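# Move the lowest-lot cardboard box from its shelf to the desk

## Task

Read the lot number labelled on the shelf edge beneath each cardboard box in the storeroom, find the box whose number is smallest, and place that box on the desk so it rests there by itself, not held by the robot. All other cardboard boxes must stay on their own shelves. The robot must not tip over or finish leaning, or the task fails.

## Robot and tools

Robot: a Hello Robot Stretch 3 with one arm. It has a two-wheeled base (0.33 m long, 0.34 m wide), a lift that slides up and down a mast, and a telescoping arm that reaches out to the robot's right. To move the gripper forward or back you drive the base, which cannot move sideways. Turns on the spot pivot about the point midway between the drive wheels, 0.05 m behind the front edge. With the arm pulled in and the wrist folded, a turn sweeps a circle of radius 0.28 m. An unfolded, level wrist reaches beyond that circle.

Frames: the base frame has its origin on the floor between the drive wheels, with x forward, y left and z up. hand_pose is reported in this frame, at the point where the closed fingertips meet. The odometry frame is the base frame as it stood at scene start. Heading runs -3.142 to 3.142 and is positive to the left.

Tool execute_actions takes {"actions": [...]}, a list run in order. An empty list only returns the current state and images. Each action can hold "robot" (one command, a queue list of up to 8 commands and {"pause_s": s} waits of at most 15 s, or {"stop": true}), "steps" (1 to 450 control steps at 30 per second), and "until" (conditions that end the action early). {"steps": n} alone simply waits. A command may contain:
- "base" with exactly one key. {"translate_m": d} is a straight-line offset in metres from where the base is when the command starts, with forward positive and |d| at most 1. {"rotate_rad": d} is an offset in radians, with left (counter-clockwise) positive and |d| at most 3.2.
- "joints" with absolute targets by name; unnamed joints keep their goals. lift_m 0 to 1.1 (arm height on the mast). arm_m 0 to 0.52 (extension). wrist_yaw_rad -1.345 to 4.42: 0 points along the arm, positive swings toward the front, 3.0 folds over the base. wrist_pitch_rad -1.57 to 0.451, with 0 level and negative pointing the tips down. wrist_roll_rad -2.911 to 2.911. gripper_m -0.089 to 0.179, higher is wider; the real fingertip gap is 0.007 m less when nearly closed and 0.025 m less when wide open. head_pan_rad -3.953 to 1.73, with 0 forward, positive left and -1.57 looking along the arm. head_tilt_rad -1.53 to 0.419, negative looks down.
- "contact_limits": {"arm_m": effort%} from 1 to 100, setting the effort at which the arm stops on contact.
If any value is invalid the whole call is rejected. A new command acts at once and throws away the rest of an older queue. To wait until everything has finished, use "steps": 450 with "until": {"robot": {"status": "ended"}}. Other conditions are written like {"lift_m": [">", 0.3]} or {"base_status": ["!=", "moving"]}.

Tool zoom_image takes camera (head_camera, nav_camera or wrist_camera) and region [x0, y0, x1, y1] in pixels, at most 504x504. Use it to read the lot labels. Image sizes: head 896x504, nav 672x504, wrist 644x364. The head and nav cameras turn with head pan and tilt.

Tool finished_scene takes scene (1 or 2). It is final, and its reply gives the next scene's task. Before calling it, let all motion end and open the gripper so the box rests on the desk without support.

Speed: the base goes fast (0.30 m/s, 1.9 rad/s) only when stowed, meaning lift_m under 0.30, arm_m under 0.03 and wrist_yaw_rad over 2.54. Otherwise it is limited to 0.10 m/s and 0.63 rad/s.

Gripping: to grasp, command gripper_m below the object's width. To let go, command at least 0.02 above the value where the fingertips touched. Neither the reading nor "done" proves you are holding anything; check the cameras. Fold or unfold the wrist only with lift_m between 0.32 and 0.95, pitch -0.4 and roll near 0. When yaw is below -0.4, keep pitch at -0.5 or lower.

Result lines: base_status and joint_status give moving, done, off_target (blocked, still pushing), contact_stop (the joint goes slack), time_out, stopped, not_commanded or torque_fault (a wrist servo is off for 10 s). The bracket after base_status shows distance moved against the goal. on_its_own reports goals the robot has changed, slack or off joints, and base tilt of 3 degrees or more. Other fields: refusals, queue (idle/running/done/dropped/stopped), queue_left, lines starting refused:/dropped:/replaced:, motor_effort in % with peak in brackets, lidar_m (12 sectors of 30 degrees, the first straight ahead and counting counter-clockwise, plane 0.17 m up), wrist_depth_mm and head_depth_mm as 7x7 grids, base_odometry, and base_tilt.

Avoid: pushing the arm into rigid things while the gripper is above about 0.45 m, since the robot can tip. Do not push a second time after a contact_stop. Do not drive while the gripper is caught on or pressing against something fixed. Reverse carefully near furniture. If tilt appears, undo the last move in small steps, free the gripper, and lower the lift to about 0.2. Also avoid drops, slams, hard hits and knocking other boxes off their shelves. Loose objects may be nudged by outside disturbances now and then.

Each tool is called after ">>>" as name(argument=value, ...) on one line, values as JSON.

## Session

>>> execute_actions(actions=[])

Scene clock: 0.00 s.
robot.base_odometry: x=+0.000 y=+0.000 heading=+0.000 (m, m, rad; robot's odometry frame)
robot.turned_by_wheels: +0.000 (rad since the last result)
robot.turned_by_imu: +0.000 (rad since the last result)
robot.base_tilt: forward=-1.3 right=-1.7 (deg)
robot.lidar_m: 1.15 2.38 2.13 1.02 0.81 0.80 0.87 1.31 2.16 1.90 0.85 0.85
robot.head_depth_mm: 1516 1501 1492 1466 1458 1446 1229 / 1607 1597 1581 1553 1534 1522 1220 / 1703 1714 1681 1671 1646 1623 1212 / 1820 1816 1779 1752 1726 1723 1694 / 1936 1958 1928 1910 1878 1845 1816 / 1991 2135 2076 2053 2003 2004 1951 / 1995 2341 2317 2203 2203 2154 2106
robot.base_status: not_commanded
robot.joint_positions: lift_m=+0.489 arm_m=+0.001 wrist_yaw_rad=+3.095 wrist_pitch_rad=-0.550 wrist_roll_rad=-0.007 gripper_m=+0.037 head_pan_rad=-0.013 head_tilt_rad=-0.006
robot.joint_goals: lift_m=+0.489 arm_m=+0.001 wrist_yaw_rad=+3.095 wrist_pitch_rad=-0.550 wrist_roll_rad=-0.007 gripper_m=+0.037 head_pan_rad=-0.013 head_tilt_rad=-0.006
robot.joint_status: lift_m=not_commanded arm_m=not_commanded wrist_yaw_rad=not_commanded wrist_pitch_rad=not_commanded wrist_roll_rad=not_commanded gripper_m=not_commanded head_pan_rad=not_commanded head_tilt_rad=not_commanded
robot.measured_speeds: translate_m=+0.000 rotate_rad=+0.000 lift_m=+0.000 arm_m=+0.000 wrist_yaw_rad=+0.000 wrist_pitch_rad=+0.000 wrist_roll_rad=+0.000 head_pan_rad=+0.000 head_tilt_rad=+0.000
robot: refusals=0 queue=idle queue_left=0
robot.motor_effort: left_wheel=+0 right_wheel=+0 lift_m=+18 arm_m=-1 wrist_yaw_rad=+0 wrist_pitch_rad=+5 wrist_roll_rad=+0 gripper_m=+0 head_pan_rad=-1 head_tilt_rad=+2 (%)
robot.hand_pose: x=-0.0116 y=+0.0602 z=+0.4731 quat_wxyz=(+0.207, +0.682, +0.177, +0.678) (m; robot's base frame)
robot.wrist_depth_mm: 616 700 - - - - - / 654 764 - - - - - / 695 843 - - - - - / 720 851 883 897 914 891 912 / 744 746 743 774 758 767 757 / 646 645 - 673 687 684 667 / 574 581 - - 592 598 589
pictures: head_camera (sideways: a quarter turn clockwise sets it upright), nav_camera (sideways: a quarter turn counterclockwise sets it upright), wrist_camera
Images, in order (width x height): head_camera 896x504, nav_camera 672x504, wrist_camera 644x364.

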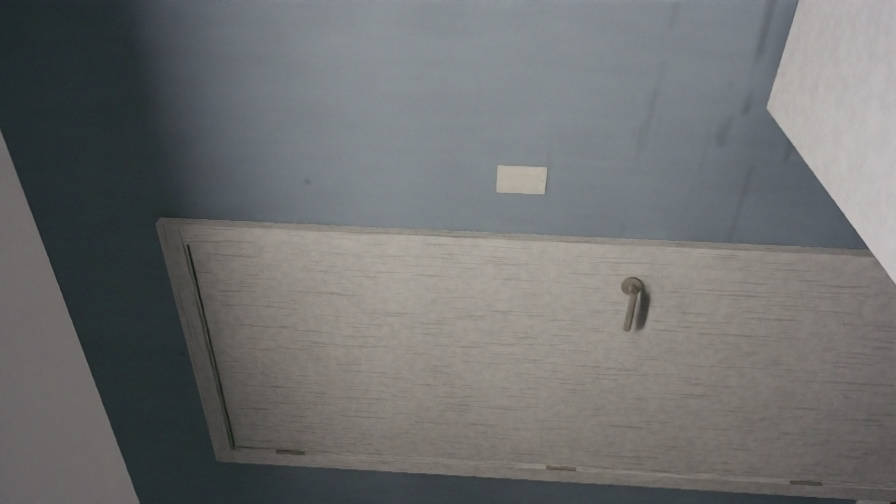

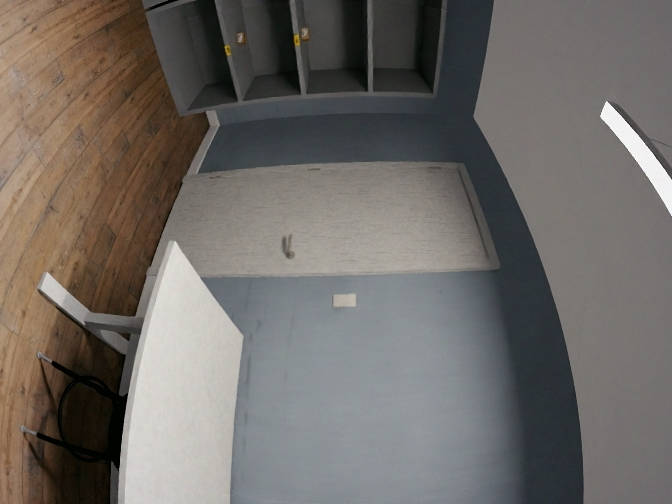

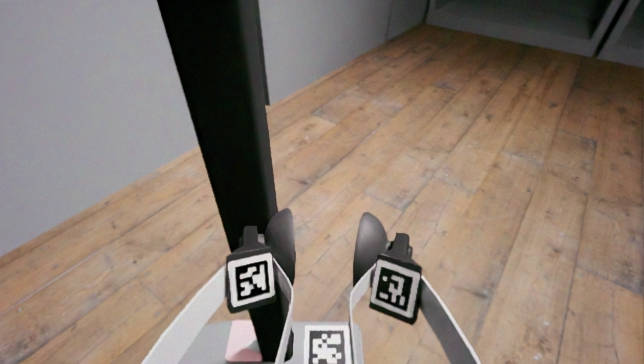

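>>> execute_actions(actions=[{"robot":{"joints":{"head_pan_rad":1.3,"head_tilt_rad":-0.4}},"steps":450,"until":{"robot":{"status":"ended"}}}])

>>> execute_actions(actions=[{"robot":{"joints":{"head_pan_rad":-1.57,"head_tilt_rad":-0.4}},"steps":450,"until":{"robot":{"status":"ended"}}}])

>>> execute_actions(actions=[{"robot":{"joints":{"head_pan_rad":-3.4,"head_tilt_rad":-0.4}},"steps":450,"until":{"robot":{"status":"ended"}}}])

Scene clock: 2.90 s.
robot.base_odometry: x=+0.000 y=+0.000 heading=+0.000 (m, m, rad; robot's odometry frame)
robot.turned_by_wheels: +0.000 (rad since the last result)
robot.turned_by_imu: +0.001 (rad since the last result)
robot.base_tilt: forward=-1.4 right=-1.8 (deg)
robot.lidar_m: 1.15 2.37 2.13 1.02 0.81 0.80 0.87 1.31 2.16 1.90 0.86 0.86
robot.head_depth_mm: 2197 2336 2420 2515 2478 1974 1576 / 2274 2390 2501 2598 2482 1951 1557 / 2288 2465 2593 2726 2466 1931 1554 / 1959 2086 2234 2401 2467 1921 1538 / 1605 1715 1832 1967 2131 1904 1534 / 1334 1411 1505 1599 1712 1768 1523 / 1158 1213 1265 1335 1409 1492 1466
robot.base_status: not_commanded
robot.joint_positions: lift_m=+0.489 arm_m=+0.001 wrist_yaw_rad=+3.095 wrist_pitch_rad=-0.550 wrist_roll_rad=-0.007 gripper_m=+0.037 head_pan_rad=+1.293 head_tilt_rad=-0.395
robot.joint_goals: lift_m=+0.489 arm_m=+0.001 wrist_yaw_rad=+3.095 wrist_pitch_rad=-0.550 wrist_roll_rad=-0.007 gripper_m=+0.037 head_pan_rad=+1.300 head_tilt_rad=-0.400
robot.joint_status: lift_m=not_commanded arm_m=not_commanded wrist_yaw_rad=not_commanded wrist_pitch_rad=not_commanded wrist_roll_rad=not_commanded gripper_m=not_commanded head_pan_rad=done head_tilt_rad=done
robot.measured_speeds: translate_m=+0.000 rotate_rad=+0.000 lift_m=+0.000 arm_m=+0.000 wrist_yaw_rad=+0.000 wrist_pitch_rad=+0.000 wrist_roll_rad=+0.000 head_pan_rad=+0.000 head_tilt_rad=+0.000
robot: refusals=0 queue=done queue_left=0
robot.motor_effort: left_wheel=+0(0) right_wheel=+0(0) lift_m=+18(18) arm_m=-1(1) wrist_yaw_rad=+0(0) wrist_pitch_rad=+4(4) wrist_roll_rad=+0(1) gripper_m=+0(0) head_pan_rad=+4(52) head_tilt_rad=-1(22) (%)
robot.hand_pose: x=-0.0116 y=+0.0602 z=+0.4731 quat_wxyz=(+0.207, +0.682, +0.177, +0.678) (m; robot's base frame)
robot.wrist_depth_mm: 623 715 - - - - - / 645 748 - - - - - / 690 821 - - - - - / 722 866 877 899 888 911 912 / 726 749 754 742 796 781 759 / 659 667 - 668 672 687 666 / 579 583 - - 591 577 584
pictures: head_camera (sideways: a quarter turn clockwise sets it upright), nav_camera (sideways: a quarter turn counterclockwise sets it upright), wrist_camera
Images, in order (width x height): head_camera 896x504, nav_camera 672x504, wrist_camera 644x364.

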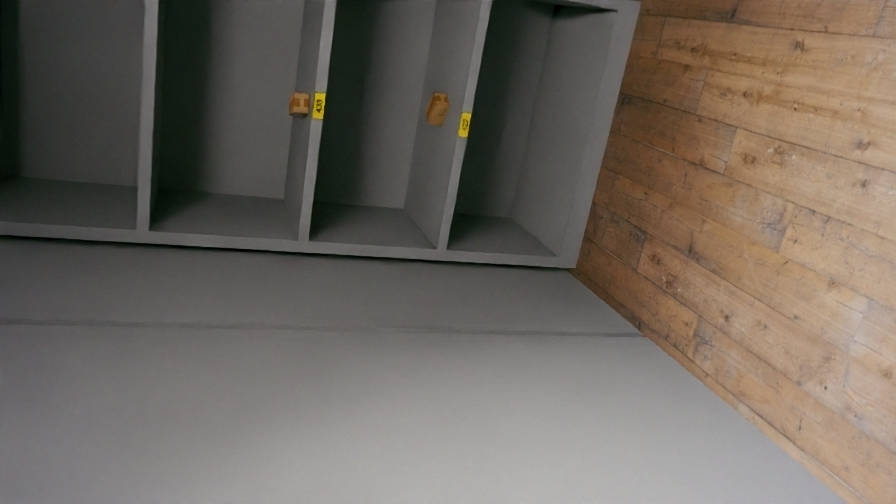

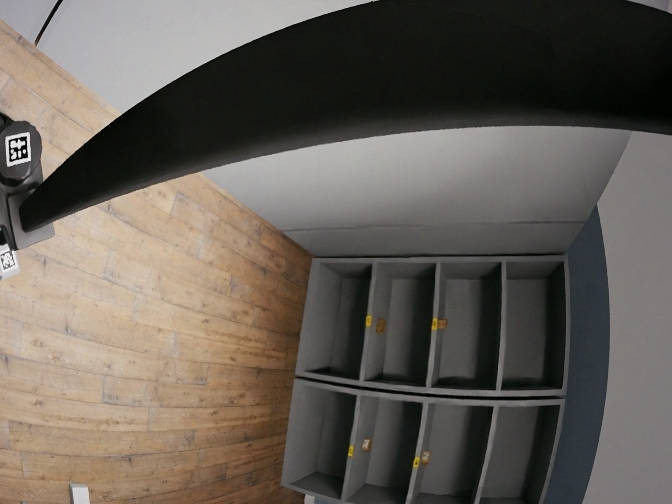

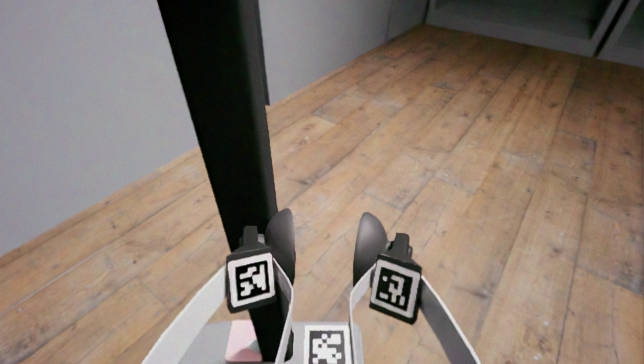

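Scene clock: 4.77 s.
robot.base_odometry: x=+0.000 y=+0.000 heading=+0.000 (m, m, rad; robot's odometry frame)
robot.turned_by_wheels: +0.000 (rad since the last result)
robot.turned_by_imu: +0.000 (rad since the last result)
robot.base_tilt: forward=-1.4 right=-1.6 (deg)
robot.lidar_m: 1.15 2.37 2.13 1.03 0.82 0.80 0.87 1.31 2.16 1.90 0.85 0.86
robot.head_depth_mm: 1981 2060 2168 2277 2340 1977 1579 / 2104 2224 2320 2428 2469 1951 1567 / 2256 2349 2476 2628 2594 1956 1559 / 2149 2293 2487 2680 2569 1909 1541 / 1913 2036 2180 2337 2223 1906 1528 / 1750 1827 1961 2047 1167 1894 1481 / 1582 1661 1750 1770 1098 1477 1501
robot.base_status: not_commanded
robot.joint_positions: lift_m=+0.489 arm_m=+0.001 wrist_yaw_rad=+3.095 wrist_pitch_rad=-0.550 wrist_roll_rad=-0.007 gripper_m=+0.037 head_pan_rad=-1.563 head_tilt_rad=-0.395
robot.joint_goals: lift_m=+0.489 arm_m=+0.001 wrist_yaw_rad=+3.095 wrist_pitch_rad=-0.550 wrist_roll_rad=-0.007 gripper_m=+0.037 head_pan_rad=-1.570 head_tilt_rad=-0.400
robot.joint_status: lift_m=not_commanded arm_m=not_commanded wrist_yaw_rad=not_commanded wrist_pitch_rad=not_commanded wrist_roll_rad=not_commanded gripper_m=not_commanded head_pan_rad=done head_tilt_rad=done
robot.measured_speeds: translate_m=+0.000 rotate_rad=+0.000 lift_m=+0.000 arm_m=+0.000 wrist_yaw_rad=+0.000 wrist_pitch_rad=+0.000 wrist_roll_rad=+0.000 head_pan_rad=+0.000 head_tilt_rad=+0.000
robot: refusals=0 queue=done queue_left=0
robot.motor_effort: left_wheel=+0(0) right_wheel=+0(0) lift_m=+18(18) arm_m=-1(1) wrist_yaw_rad=+0(0) wrist_pitch_rad=+5(4) wrist_roll_rad=+0(1) gripper_m=+0(0) head_pan_rad=-5(52) head_tilt_rad=-1(3) (%)
robot.hand_pose: x=-0.0116 y=+0.0602 z=+0.4731 quat_wxyz=(+0.207, +0.682, +0.177, +0.678) (m; robot's base frame)
robot.wrist_depth_mm: 642 715 - - - - - / 663 780 - - - - - / 694 851 - - - - - / 736 851 885 883 919 899 909 / 745 765 758 754 778 767 771 / 654 661 - 680 673 671 670 / 581 576 - - 592 585 593
pictures: head_camera (sideways: a quarter turn clockwise sets it upright), nav_camera (sideways: a quarter turn counterclockwise sets it upright), wrist_camera
Images, in order (width x height): head_camera 896x504, nav_camera 672x504, wrist_camera 644x364.

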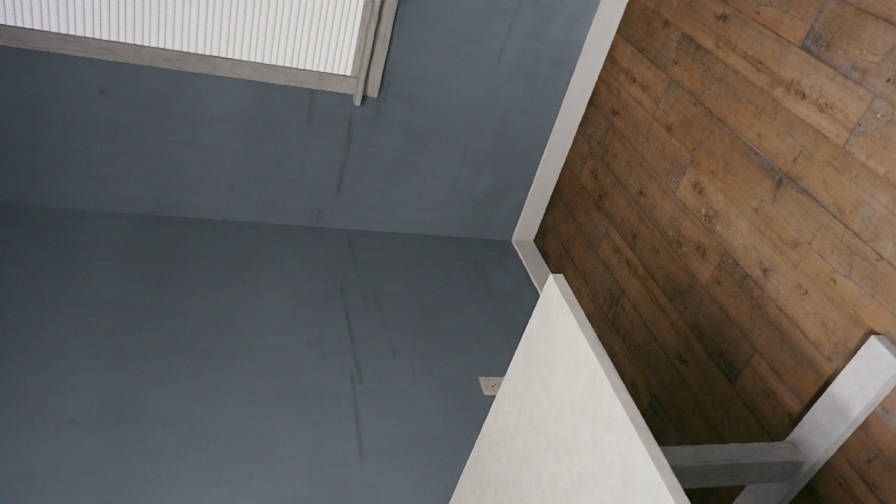

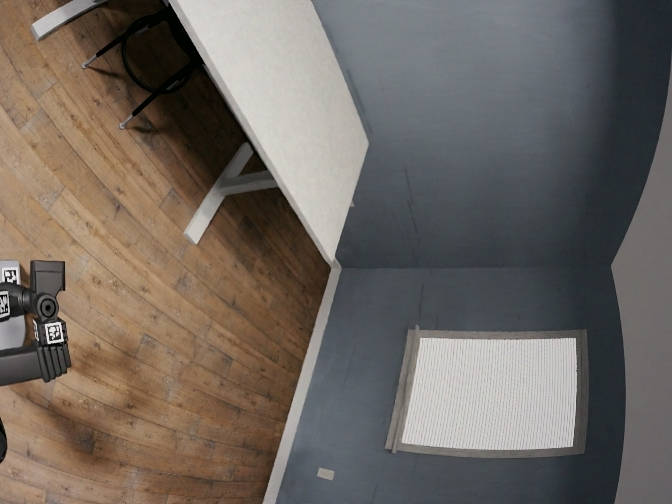

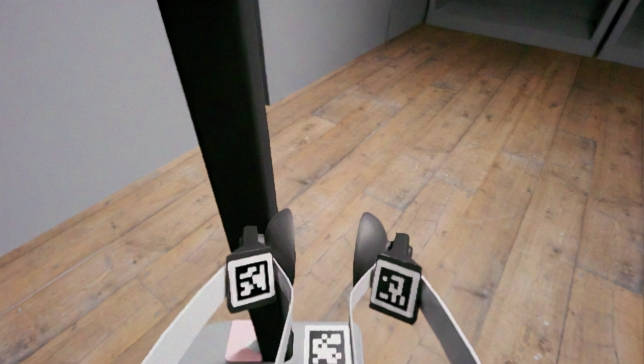

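Scene clock: 6.20 s.
robot.base_odometry: x=+0.000 y=+0.000 heading=+0.000 (m, m, rad; robot's odometry frame)
robot.turned_by_wheels: +0.000 (rad since the last result)
robot.turned_by_imu: +0.000 (rad since the last result)
robot.base_tilt: forward=-1.3 right=-1.7 (deg)
robot.lidar_m: 1.15 2.37 2.13 1.03 0.81 0.80 0.87 1.31 2.16 1.90 0.86 0.85
robot.head_depth_mm: 670 703 740 778 826 875 935 / 691 728 765 808 859 911 980 / 716 763 805 848 906 966 1026 / 744 788 829 881 936 1002 1086 / 773 815 867 918 982 1054 1147 / 800 853 907 965 1037 1119 1214 / 835 889 949 1012 1093 1184 1286
robot.base_status: not_commanded
robot.joint_positions: lift_m=+0.489 arm_m=+0.001 wrist_yaw_rad=+3.095 wrist_pitch_rad=-0.550 wrist_roll_rad=-0.007 gripper_m=+0.037 head_pan_rad=-3.393 head_tilt_rad=-0.395
robot.joint_goals: lift_m=+0.489 arm_m=+0.001 wrist_yaw_rad=+3.095 wrist_pitch_rad=-0.550 wrist_roll_rad=-0.007 gripper_m=+0.037 head_pan_rad=-3.400 head_tilt_rad=-0.400
robot.joint_status: lift_m=not_commanded arm_m=not_commanded wrist_yaw_rad=not_commanded wrist_pitch_rad=not_commanded wrist_roll_rad=not_commanded gripper_m=not_commanded head_pan_rad=done head_tilt_rad=done
robot.measured_speeds: translate_m=+0.000 rotate_rad=+0.000 lift_m=+0.000 arm_m=+0.000 wrist_yaw_rad=+0.000 wrist_pitch_rad=+0.000 wrist_roll_rad=+0.000 head_pan_rad=+0.000 head_tilt_rad=+0.000
robot: refusals=0 queue=done queue_left=0
robot.motor_effort: left_wheel=+0(0) right_wheel=+0(0) lift_m=+18(18) arm_m=-1(1) wrist_yaw_rad=+0(0) wrist_pitch_rad=+4(4) wrist_roll_rad=+0(0) gripper_m=+1(0) head_pan_rad=-5(53) head_tilt_rad=-2(1) (%)
robot.hand_pose: x=-0.0116 y=+0.0602 z=+0.4731 quat_wxyz=(+0.207, +0.682, +0.177, +0.678) (m; robot's base frame)
robot.wrist_depth_mm: 614 726 - - - - - / 655 767 - - - - - / 672 842 - - - - - / 729 845 890 872 882 919 912 / 743 750 739 800 757 773 777 / 672 652 - 659 675 678 674 / 585 573 - - 595 587 583
pictures: head_camera (sideways: a quarter turn clockwise sets it upright), nav_camera (sideways: a quarter turn counterclockwise sets it upright), wrist_camera
Images, in order (width x height): head_camera 896x504, nav_camera 672x504, wrist_camera 644x364.

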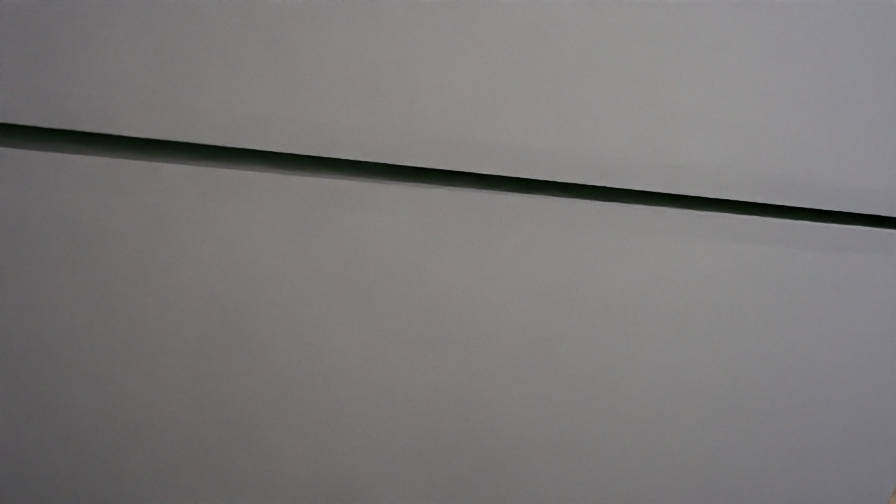

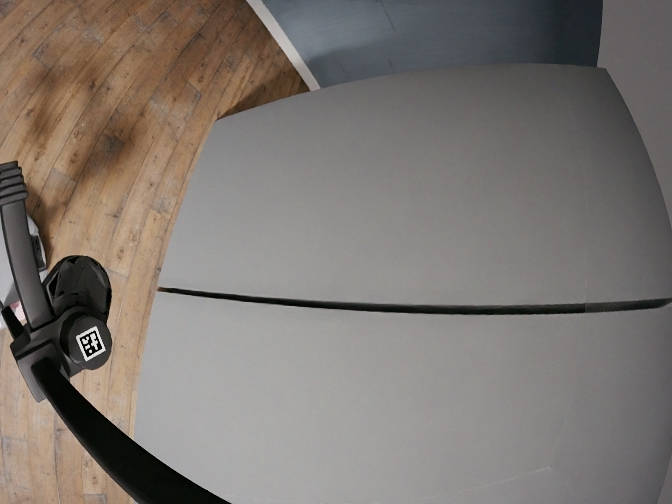

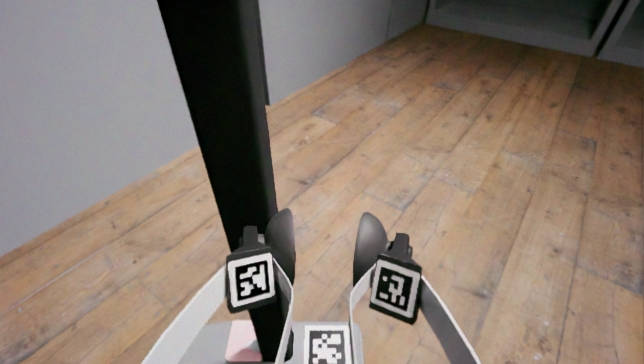

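>>> execute_actions(actions=[{"robot":{"joints":{"head_pan_rad":0.95,"head_tilt_rad":-0.4}},"steps":450,"until":{"robot":{"status":"ended"}}}])

Scene clock: 8.73 s.
robot.base_odometry: x=+0.000 y=+0.000 heading=+0.000 (m, m, rad; robot's odometry frame)
robot.turned_by_wheels: +0.000 (rad since the last result)
robot.turned_by_imu: +0.001 (rad since the last result)
robot.base_tilt: forward=-1.5 right=-1.6 (deg)
robot.lidar_m: 1.15 2.37 2.13 1.03 0.82 0.80 0.87 1.31 2.16 1.90 0.86 0.86
robot.head_depth_mm: 2259 2420 2529 2652 2503 1981 1570 / 2275 2398 2498 2633 2462 1943 1567 / 2027 2142 2456 2663 2403 1937 1550 / 2276 2423 2502 2616 2442 1922 1544 / 2262 2385 2573 2664 2425 1928 1532 / 2301 2419 2566 2679 2438 1876 1512 / 2223 2357 2331 2441 2391 1879 1502
robot.base_status: not_commanded
robot.joint_positions: lift_m=+0.489 arm_m=+0.001 wrist_yaw_rad=+3.095 wrist_pitch_rad=-0.550 wrist_roll_rad=-0.007 gripper_m=+0.037 head_pan_rad=+0.943 head_tilt_rad=-0.395
robot.joint_goals: lift_m=+0.489 arm_m=+0.001 wrist_yaw_rad=+3.095 wrist_pitch_rad=-0.550 wrist_roll_rad=-0.007 gripper_m=+0.037 head_pan_rad=+0.950 head_tilt_rad=-0.400
robot.joint_status: lift_m=not_commanded arm_m=not_commanded wrist_yaw_rad=not_commanded wrist_pitch_rad=not_commanded wrist_roll_rad=not_commanded gripper_m=not_commanded head_pan_rad=done head_tilt_rad=done
robot.measured_speeds: translate_m=+0.000 rotate_rad=+0.000 lift_m=+0.000 arm_m=+0.000 wrist_yaw_rad=+0.000 wrist_pitch_rad=+0.000 wrist_roll_rad=+0.000 head_pan_rad=+0.000 head_tilt_rad=+0.000
robot: refusals=0 queue=done queue_left=0
robot.motor_effort: left_wheel=+0(0) right_wheel=+0(0) lift_m=+18(18) arm_m=-1(1) wrist_yaw_rad=+0(0) wrist_pitch_rad=+5(5) wrist_roll_rad=+0(0) gripper_m=+0(0) head_pan_rad=+4(53) head_tilt_rad=-2(1) (%)
robot.hand_pose: x=-0.0116 y=+0.0602 z=+0.4731 quat_wxyz=(+0.207, +0.682, +0.177, +0.678) (m; robot's base frame)
robot.wrist_depth_mm: 633 725 - - - - - / 655 787 - - - - - / 692 814 - - - - - / 732 868 894 877 906 926 903 / 732 742 750 743 764 768 765 / 667 673 - 648 682 666 669 / 590 580 - - 575 594 589
pictures: head_camera (sideways: a quarter turn clockwise sets it upright), nav_camera (sideways: a quarter turn counterclockwise sets it upright), wrist_camera
Images, in order (width x height): head_camera 896x504, nav_camera 672x504, wrist_camera 644x364.

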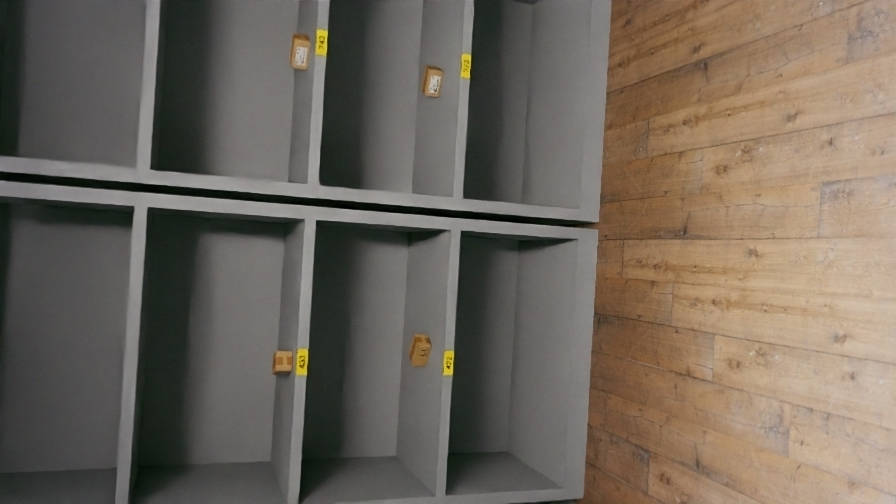

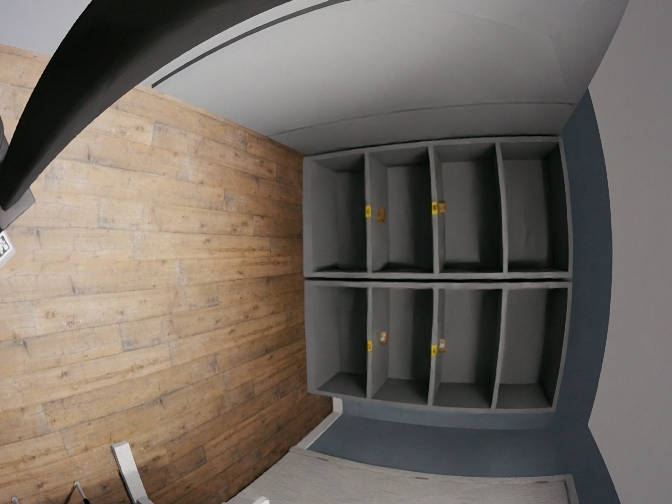

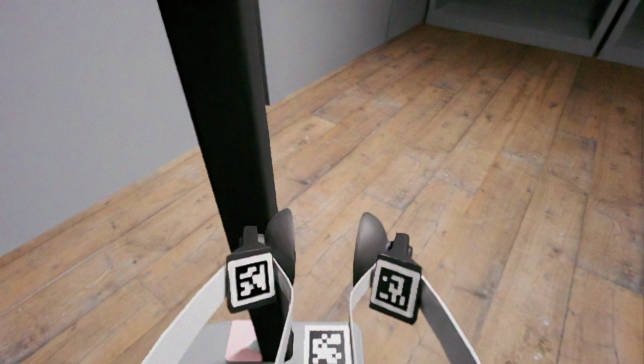

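>>> zoom_image(camera="head_camera", region=[260, 320, 480, 400])

>>> zoom_image(camera="head_camera", region=[270, 15, 490, 110])

Region (260, 320, 480, 400) of head_camera's 896x504 image, scaled by 2.291, with more detail than that image has; it fills the top 183 rows of this view, and the rest is white.

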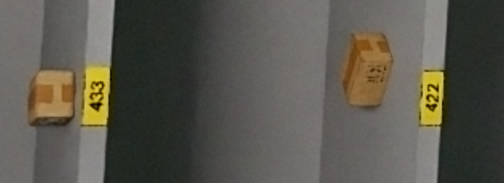

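Region (270, 15, 490, 110) of head_camera's 896x504 image, scaled by 2.291, with more detail than that image has; it fills the top 218 rows of this view, and the rest is white.

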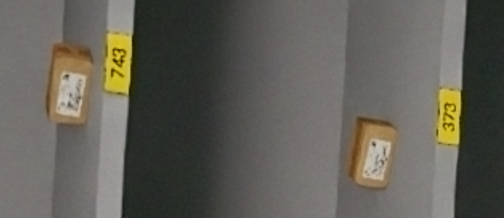

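>>> execute_actions(actions=[{"robot":{"joints":{"lift_m":0.25,"head_pan_rad":0.0,"head_tilt_rad":-0.5}},"steps":450,"until":{"robot":{"lift_m":["<",0.29]}}},{"robot":{"base":{"rotate_rad":-2.225}},"steps":450,"until":{"robot":{"status":"ended"}}}])

Scene clock: 14.00 s.
robot.base_odometry: x=+0.000 y=+0.000 heading=-2.225 (m, m, rad; robot's odometry frame)
robot.turned_by_wheels: -2.225 (rad since the last result)
robot.turned_by_imu: -2.217 (rad since the last result)
robot.base_tilt: forward=-1.4 right=-1.7 (deg)
robot.lidar_m: 2.16 2.11 1.26 0.86 1.55 2.10 2.13 1.14 0.84 0.81 0.84 1.15
robot.head_depth_mm: 1858 2029 2175 2376 2257 1760 1442 / 1871 2020 2178 2361 2228 1742 1435 / 1880 2016 2163 2381 2204 1726 1418 / 1880 2025 2185 2368 2192 1716 1423 / 1867 2004 2173 2364 2156 1702 1399 / 1866 2028 2175 2380 2136 1689 1395 / 1878 2008 2185 2377 2121 1689 1392
robot.base_status: done (rotate_rad -2.2249 of -2.2250)
robot.joint_positions: lift_m=+0.250 arm_m=+0.001 wrist_yaw_rad=+3.095 wrist_pitch_rad=-0.550 wrist_roll_rad=-0.007 gripper_m=+0.037 head_pan_rad=+0.007 head_tilt_rad=-0.494
robot.joint_goals: lift_m=+0.250 arm_m=+0.001 wrist_yaw_rad=+3.095 wrist_pitch_rad=-0.550 wrist_roll_rad=-0.007 gripper_m=+0.037 head_pan_rad=+0.000 head_tilt_rad=-0.500
robot.joint_status: lift_m=done arm_m=not_commanded wrist_yaw_rad=not_commanded wrist_pitch_rad=not_commanded wrist_roll_rad=not_commanded gripper_m=not_commanded head_pan_rad=done head_tilt_rad=done
robot.measured_speeds: translate_m=+0.000 rotate_rad=+0.000 lift_m=+0.000 arm_m=+0.000 wrist_yaw_rad=+0.000 wrist_pitch_rad=+0.000 wrist_roll_rad=+0.000 head_pan_rad=+0.000 head_tilt_rad=+0.000
robot: refusals=0 queue=done queue_left=0
robot.motor_effort: left_wheel=+2(8) right_wheel=-2(8) lift_m=+11(16) arm_m=-2(2) wrist_yaw_rad=+0(0) wrist_pitch_rad=+5(5) wrist_roll_rad=+0(1) gripper_m=+0(0) head_pan_rad=-4(53) head_tilt_rad=-2(9) (%)
robot.hand_pose: x=-0.0116 y=+0.0601 z=+0.2347 quat_wxyz=(+0.208, +0.682, +0.177, +0.678) (m; robot's base frame)
robot.wrist_depth_mm: - - - - - - - / 882 805 - 888 855 865 822 / 671 670 - 665 662 677 667 / 546 545 - 552 555 555 551 / 471 - - - 477 462 470 / - - - - 419 404 407 / - - - - 345 353 355
pictures: head_camera (sideways: a quarter turn clockwise sets it upright), nav_camera (sideways: a quarter turn counterclockwise sets it upright), wrist_camera
Images, in order (width x height): head_camera 896x504, nav_camera 672x504, wrist_camera 644x364.

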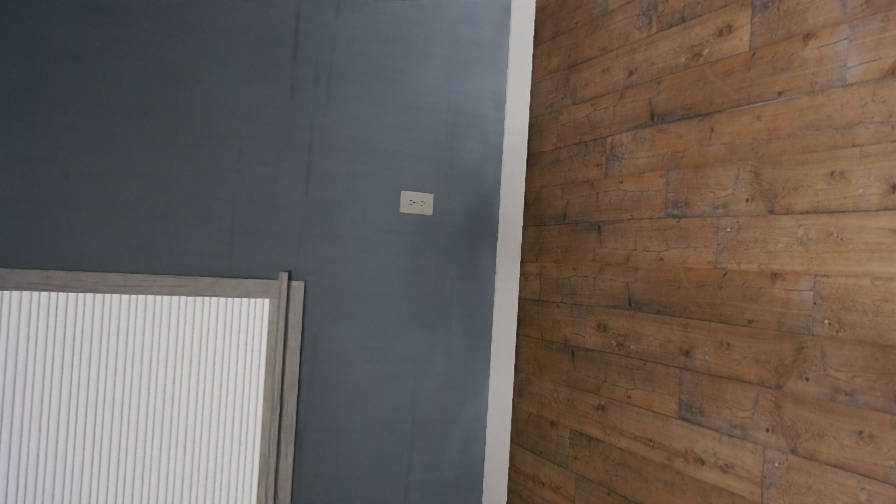

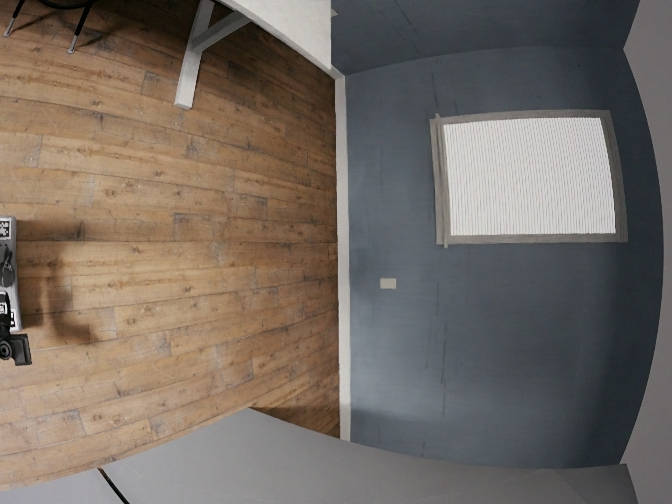

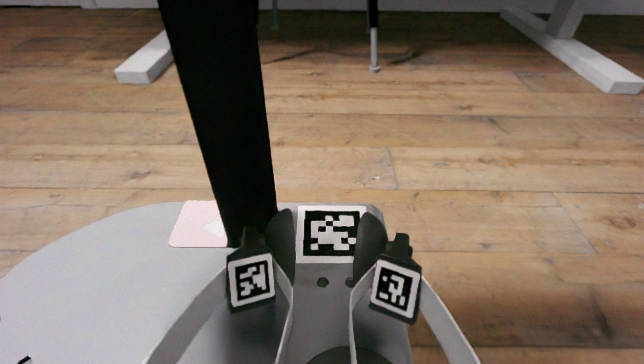

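>>> execute_actions(actions=[{"robot":[{"base":{"translate_m":1.0},"joints":{"head_pan_rad":-1.57,"head_tilt_rad":-0.4}},{"base":{"translate_m":0.55}}],"steps":450,"until":{"robot":{"status":"ended"}}}])

Scene clock: 22.43 s.
robot.base_odometry: x=-0.943 y=-1.230 heading=-2.225 (m, m, rad; robot's odometry frame)
robot.turned_by_wheels: +0.000 (rad since the last result)
robot.turned_by_imu: +0.002 (rad since the last result)
robot.base_tilt: forward=-1.4 right=-1.8 (deg)
robot.lidar_m: 0.62 0.64 0.88 1.48 1.28 1.65 3.12 1.15 0.91 2.27 0.87 0.64
robot.head_depth_mm: 1997 2132 2241 1296 1257 1221 1182 / 1994 2126 2259 2414 2503 1930 1505 / 1993 2143 2271 2427 2520 1914 1528 / 1992 2111 2263 2439 2528 1885 1516 / 2011 2117 2260 2431 2497 1877 1508 / 2024 2125 2264 2415 2464 1844 1505 / 1919 1986 2044 2125 2160 1838 1489
robot.base_status: done (translate_m +0.5500 of +0.5500)
robot.joint_positions: lift_m=+0.250 arm_m=+0.001 wrist_yaw_rad=+3.095 wrist_pitch_rad=-0.550 wrist_roll_rad=-0.007 gripper_m=+0.037 head_pan_rad=-1.563 head_tilt_rad=-0.409
robot.joint_goals: lift_m=+0.250 arm_m=+0.001 wrist_yaw_rad=+3.095 wrist_pitch_rad=-0.550 wrist_roll_rad=-0.007 gripper_m=+0.037 head_pan_rad=-1.570 head_tilt_rad=-0.400
robot.joint_status: lift_m=done arm_m=not_commanded wrist_yaw_rad=not_commanded wrist_pitch_rad=not_commanded wrist_roll_rad=not_commanded gripper_m=not_commanded head_pan_rad=done head_tilt_rad=done
robot.measured_speeds: translate_m=+0.000 rotate_rad=+0.000 lift_m=+0.000 arm_m=+0.000 wrist_yaw_rad=+0.000 wrist_pitch_rad=+0.000 wrist_roll_rad=+0.000 head_pan_rad=+0.000 head_tilt_rad=+0.000
robot: refusals=0 queue=done queue_left=0
robot.motor_effort: left_wheel=+1(8) right_wheel=-2(6) lift_m=+11(11) arm_m=-1(0) wrist_yaw_rad=+0(0) wrist_pitch_rad=+5(5) wrist_roll_rad=+0(0) gripper_m=+0(1) head_pan_rad=-4(52) head_tilt_rad=+4(13) (%)
robot.hand_pose: x=-0.0116 y=+0.0601 z=+0.2347 quat_wxyz=(+0.208, +0.682, +0.177, +0.678) (m; robot's base frame)
robot.wrist_depth_mm: - - - - - - 719 / 802 841 - 875 876 858 697 / 659 660 - 664 686 667 650 / 549 540 - 549 551 543 548 / 472 - - - 476 469 472 / - - - - 422 403 412 / - - - - 351 354 359
pictures: head_camera (sideways: a quarter turn clockwise sets it upright), nav_camera (sideways: a quarter turn counterclockwise sets it upright), wrist_camera
Images, in order (width x height): head_camera 896x504, nav_camera 672x504, wrist_camera 644x364.

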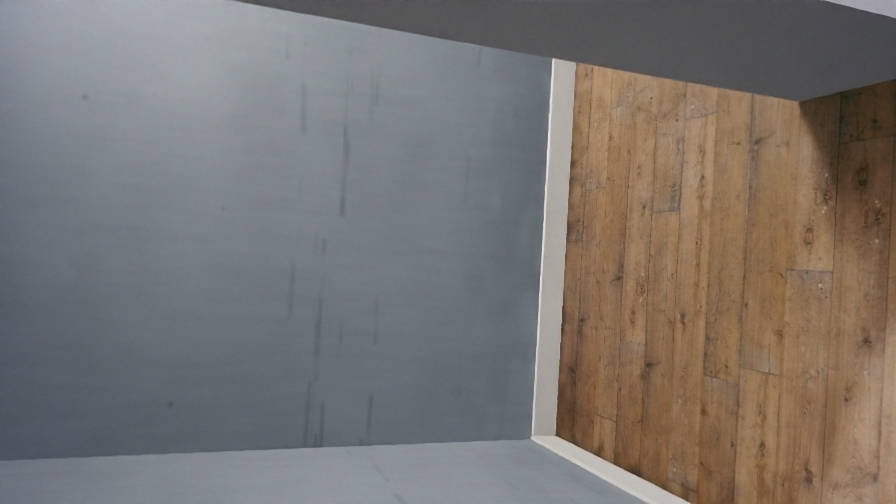

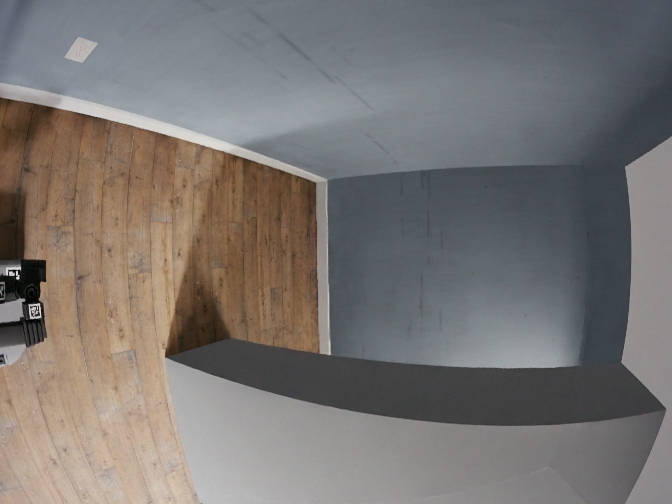

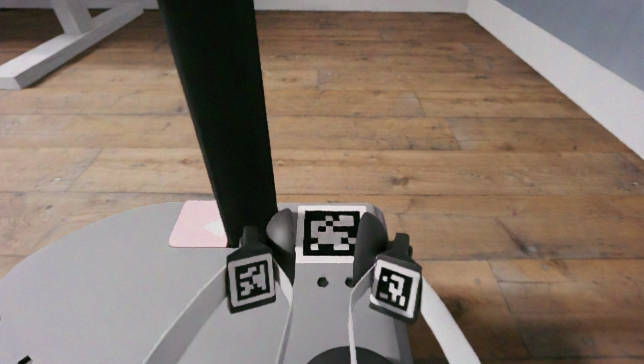

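>>> execute_actions(actions=[{"robot":[{"base":{"rotate_rad":-1.571},"joints":{"head_pan_rad":-1.9,"head_tilt_rad":-0.4}},{"base":{"translate_m":1.0}},{"base":{"translate_m":0.75}}],"steps":450,"until":{"robot":{"status":"ended"}}}])

Scene clock: 33.87 s.
robot.base_odometry: x=-2.332 y=-0.165 heading=+2.487 (m, m, rad; robot's odometry frame)
robot.turned_by_wheels: -1.571 (rad since the last result)
robot.turned_by_imu: -1.561 (rad since the last result)
robot.base_tilt: forward=-1.4 right=-1.6 (deg)
robot.lidar_m: 0.53 0.56 0.60 0.59 0.61 0.85 2.46 0.65 1.34 1.96 0.74 0.55
robot.head_depth_mm: 961 1401 1450 931 1470 1139 914 / 1232 1343 1419 1145 1502 1139 1377 / 1209 1305 1376 1500 1486 1677 1443 / 2017 2137 1678 1533 1629 1701 1512 / 2060 2202 2329 2458 2375 1884 1512 / 3570 3807 - 3380 2447 1870 1497 / 3569 3821 - 3505 2393 1841 1493
robot.base_status: done (translate_m +0.7500 of +0.7500)
robot.joint_positions: lift_m=+0.250 arm_m=+0.001 wrist_yaw_rad=+3.095 wrist_pitch_rad=-0.550 wrist_roll_rad=-0.007 gripper_m=+0.037 head_pan_rad=-1.893 head_tilt_rad=-0.408
robot.joint_goals: lift_m=+0.250 arm_m=+0.001 wrist_yaw_rad=+3.095 wrist_pitch_rad=-0.550 wrist_roll_rad=-0.007 gripper_m=+0.037 head_pan_rad=-1.900 head_tilt_rad=-0.400
robot.joint_status: lift_m=done arm_m=not_commanded wrist_yaw_rad=not_commanded wrist_pitch_rad=not_commanded wrist_roll_rad=not_commanded gripper_m=not_commanded head_pan_rad=done head_tilt_rad=done
robot.measured_speeds: translate_m=+0.000 rotate_rad=+0.000 lift_m=+0.000 arm_m=+0.000 wrist_yaw_rad=+0.000 wrist_pitch_rad=+0.000 wrist_roll_rad=+0.000 head_pan_rad=+0.000 head_tilt_rad=+0.000
robot: refusals=0 queue=done queue_left=0
robot.motor_effort: left_wheel=+2(8) right_wheel=-3(10) lift_m=+11(11) arm_m=-1(1) wrist_yaw_rad=+0(0) wrist_pitch_rad=+4(5) wrist_roll_rad=+0(0) gripper_m=+0(0) head_pan_rad=-4(31) head_tilt_rad=+4(2) (%)
robot.hand_pose: x=-0.0116 y=+0.0601 z=+0.2346 quat_wxyz=(+0.208, +0.682, +0.177, +0.678) (m; robot's base frame)
robot.wrist_depth_mm: 587 587 - 575 574 571 573 / 624 634 - 650 646 629 620 / 651 651 - 668 673 677 622 / 539 539 - 546 546 554 555 / 468 - - - 476 468 464 / - - - - 411 401 410 / - - - - 352 362 359
pictures: head_camera (sideways: a quarter turn clockwise sets it upright), nav_camera (sideways: a quarter turn counterclockwise sets it upright), wrist_camera
Images, in order (width x height): head_camera 896x504, nav_camera 672x504, wrist_camera 644x364.

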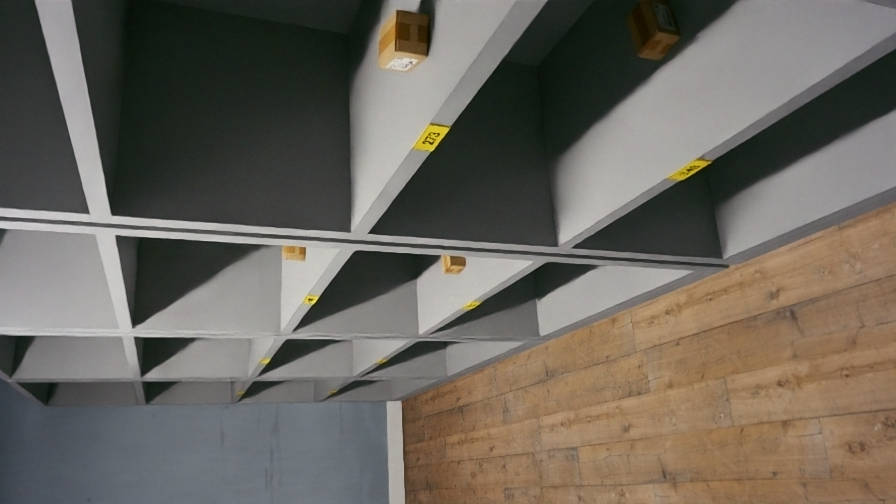

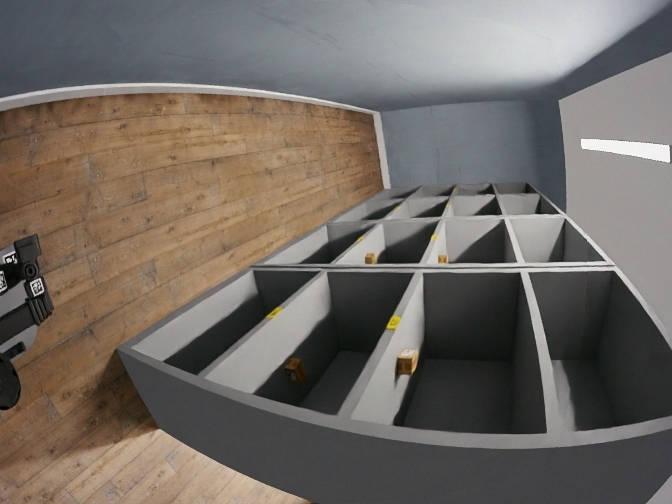

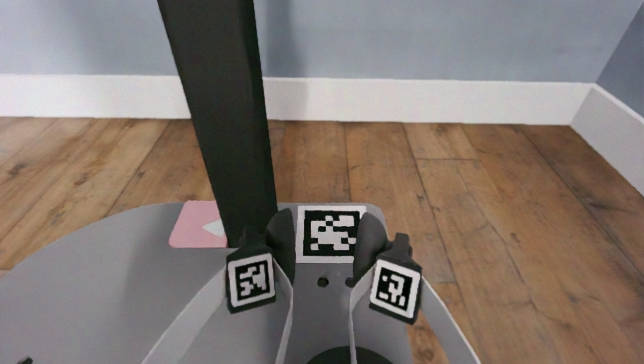

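>>> zoom_image(camera="head_camera", region=[220, 280, 500, 410])

>>> zoom_image(camera="head_camera", region=[400, 110, 730, 200])

Region (220, 280, 500, 410) of head_camera's 896x504 image, scaled by 1.800, with more detail than that image has; it fills the top 234 rows of this view, and the rest is white.

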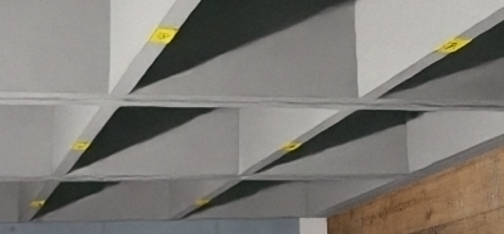

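Region (400, 110, 730, 200) of head_camera's 896x504 image, scaled by 1.527, with more detail than that image has; it fills the top 137 rows of this view, and the rest is white.

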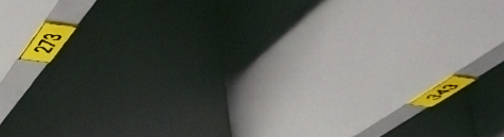

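>>> execute_actions(actions=[{"robot":[{"base":{"rotate_rad":-1.571},"joints":{"head_pan_rad":-0.62,"head_tilt_rad":-0.5}},{"base":{"translate_m":1.0}}],"steps":450,"until":{"robot":{"status":"ended"}}}])

Scene clock: 41.33 s.
robot.base_odometry: x=-1.723 y=+0.628 heading=+0.916 (m, m, rad; robot's odometry frame)
robot.turned_by_wheels: -1.571 (rad since the last result)
robot.turned_by_imu: -1.562 (rad since the last result)
robot.base_tilt: forward=-1.2 right=-1.6 (deg)
robot.lidar_m: 1.76 0.70 0.52 0.51 0.53 0.74 1.58 0.73 0.76 0.96 0.59 1.35
robot.head_depth_mm: 1044 1106 597 629 658 701 790 / 1151 1225 1192 774 1255 788 832 / 1279 1369 1156 861 1303 1020 1308 / 1297 1399 1050 1602 1235 1475 1336 / 1218 1316 1214 1536 1319 1596 1372 / 1148 1234 1323 1462 1600 1656 1395 / 1916 2005 2186 1990 2055 1685 1392
robot.base_status: done (translate_m +1.0000 of +1.0000)
robot.joint_positions: lift_m=+0.250 arm_m=+0.001 wrist_yaw_rad=+3.095 wrist_pitch_rad=-0.550 wrist_roll_rad=-0.007 gripper_m=+0.037 head_pan_rad=-0.627 head_tilt_rad=-0.495
robot.joint_goals: lift_m=+0.250 arm_m=+0.001 wrist_yaw_rad=+3.095 wrist_pitch_rad=-0.550 wrist_roll_rad=-0.007 gripper_m=+0.037 head_pan_rad=-0.620 head_tilt_rad=-0.500
robot.joint_status: lift_m=done arm_m=not_commanded wrist_yaw_rad=not_commanded wrist_pitch_rad=not_commanded wrist_roll_rad=not_commanded gripper_m=not_commanded head_pan_rad=done head_tilt_rad=done
robot.measured_speeds: translate_m=+0.000 rotate_rad=+0.000 lift_m=+0.000 arm_m=+0.000 wrist_yaw_rad=+0.000 wrist_pitch_rad=+0.000 wrist_roll_rad=+0.000 head_pan_rad=+0.000 head_tilt_rad=+0.000
robot: refusals=0 queue=done queue_left=0
robot.motor_effort: left_wheel=+2(8) right_wheel=-3(8) lift_m=+11(11) arm_m=-1(1) wrist_yaw_rad=+0(0) wrist_pitch_rad=+4(5) wrist_roll_rad=+0(1) gripper_m=+0(0) head_pan_rad=+4(51) head_tilt_rad=-2(12) (%)
robot.hand_pose: x=-0.0116 y=+0.0601 z=+0.2346 quat_wxyz=(+0.208, +0.682, +0.177, +0.678) (m; robot's base frame)
robot.wrist_depth_mm: 511 509 - 517 501 498 503 / 581 587 - 575 555 549 547 / 614 612 - 612 621 604 599 / 541 545 - 554 553 558 556 / 472 - - - 474 469 469 / - - - - 414 412 411 / - - - - 347 361 360
pictures: head_camera (sideways: a quarter turn clockwise sets it upright), nav_camera (sideways: a quarter turn counterclockwise sets it upright), wrist_camera
Images, in order (width x height): head_camera 896x504, nav_camera 672x504, wrist_camera 644x364.

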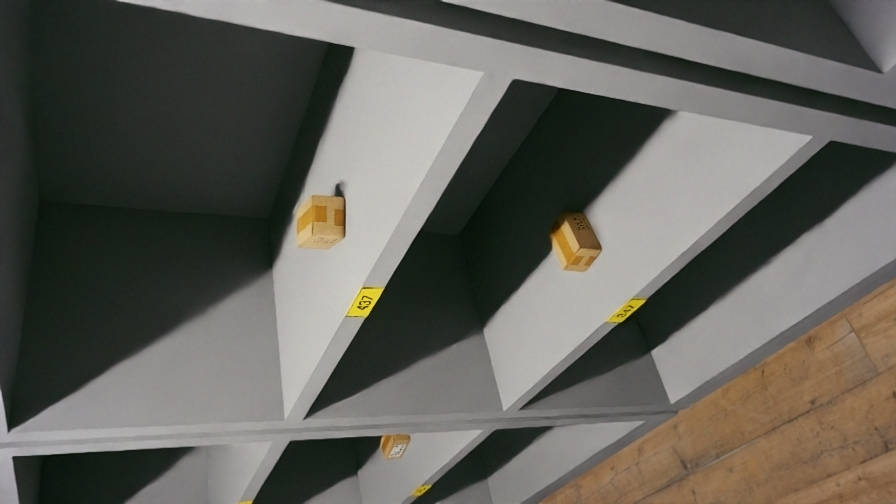

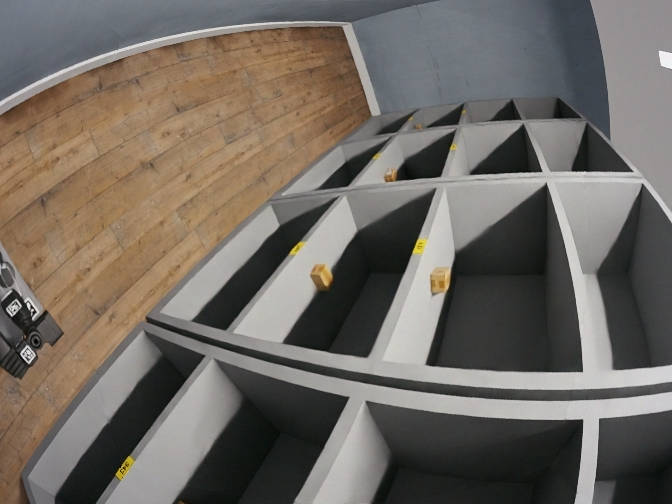

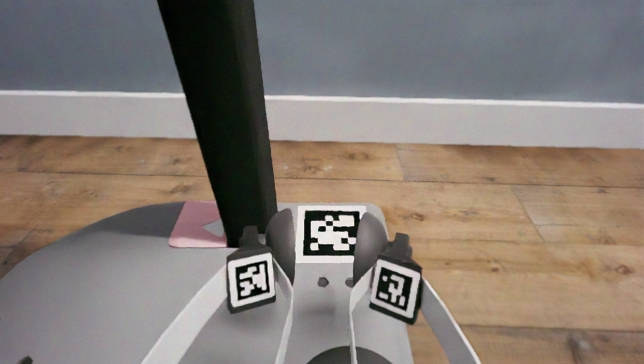

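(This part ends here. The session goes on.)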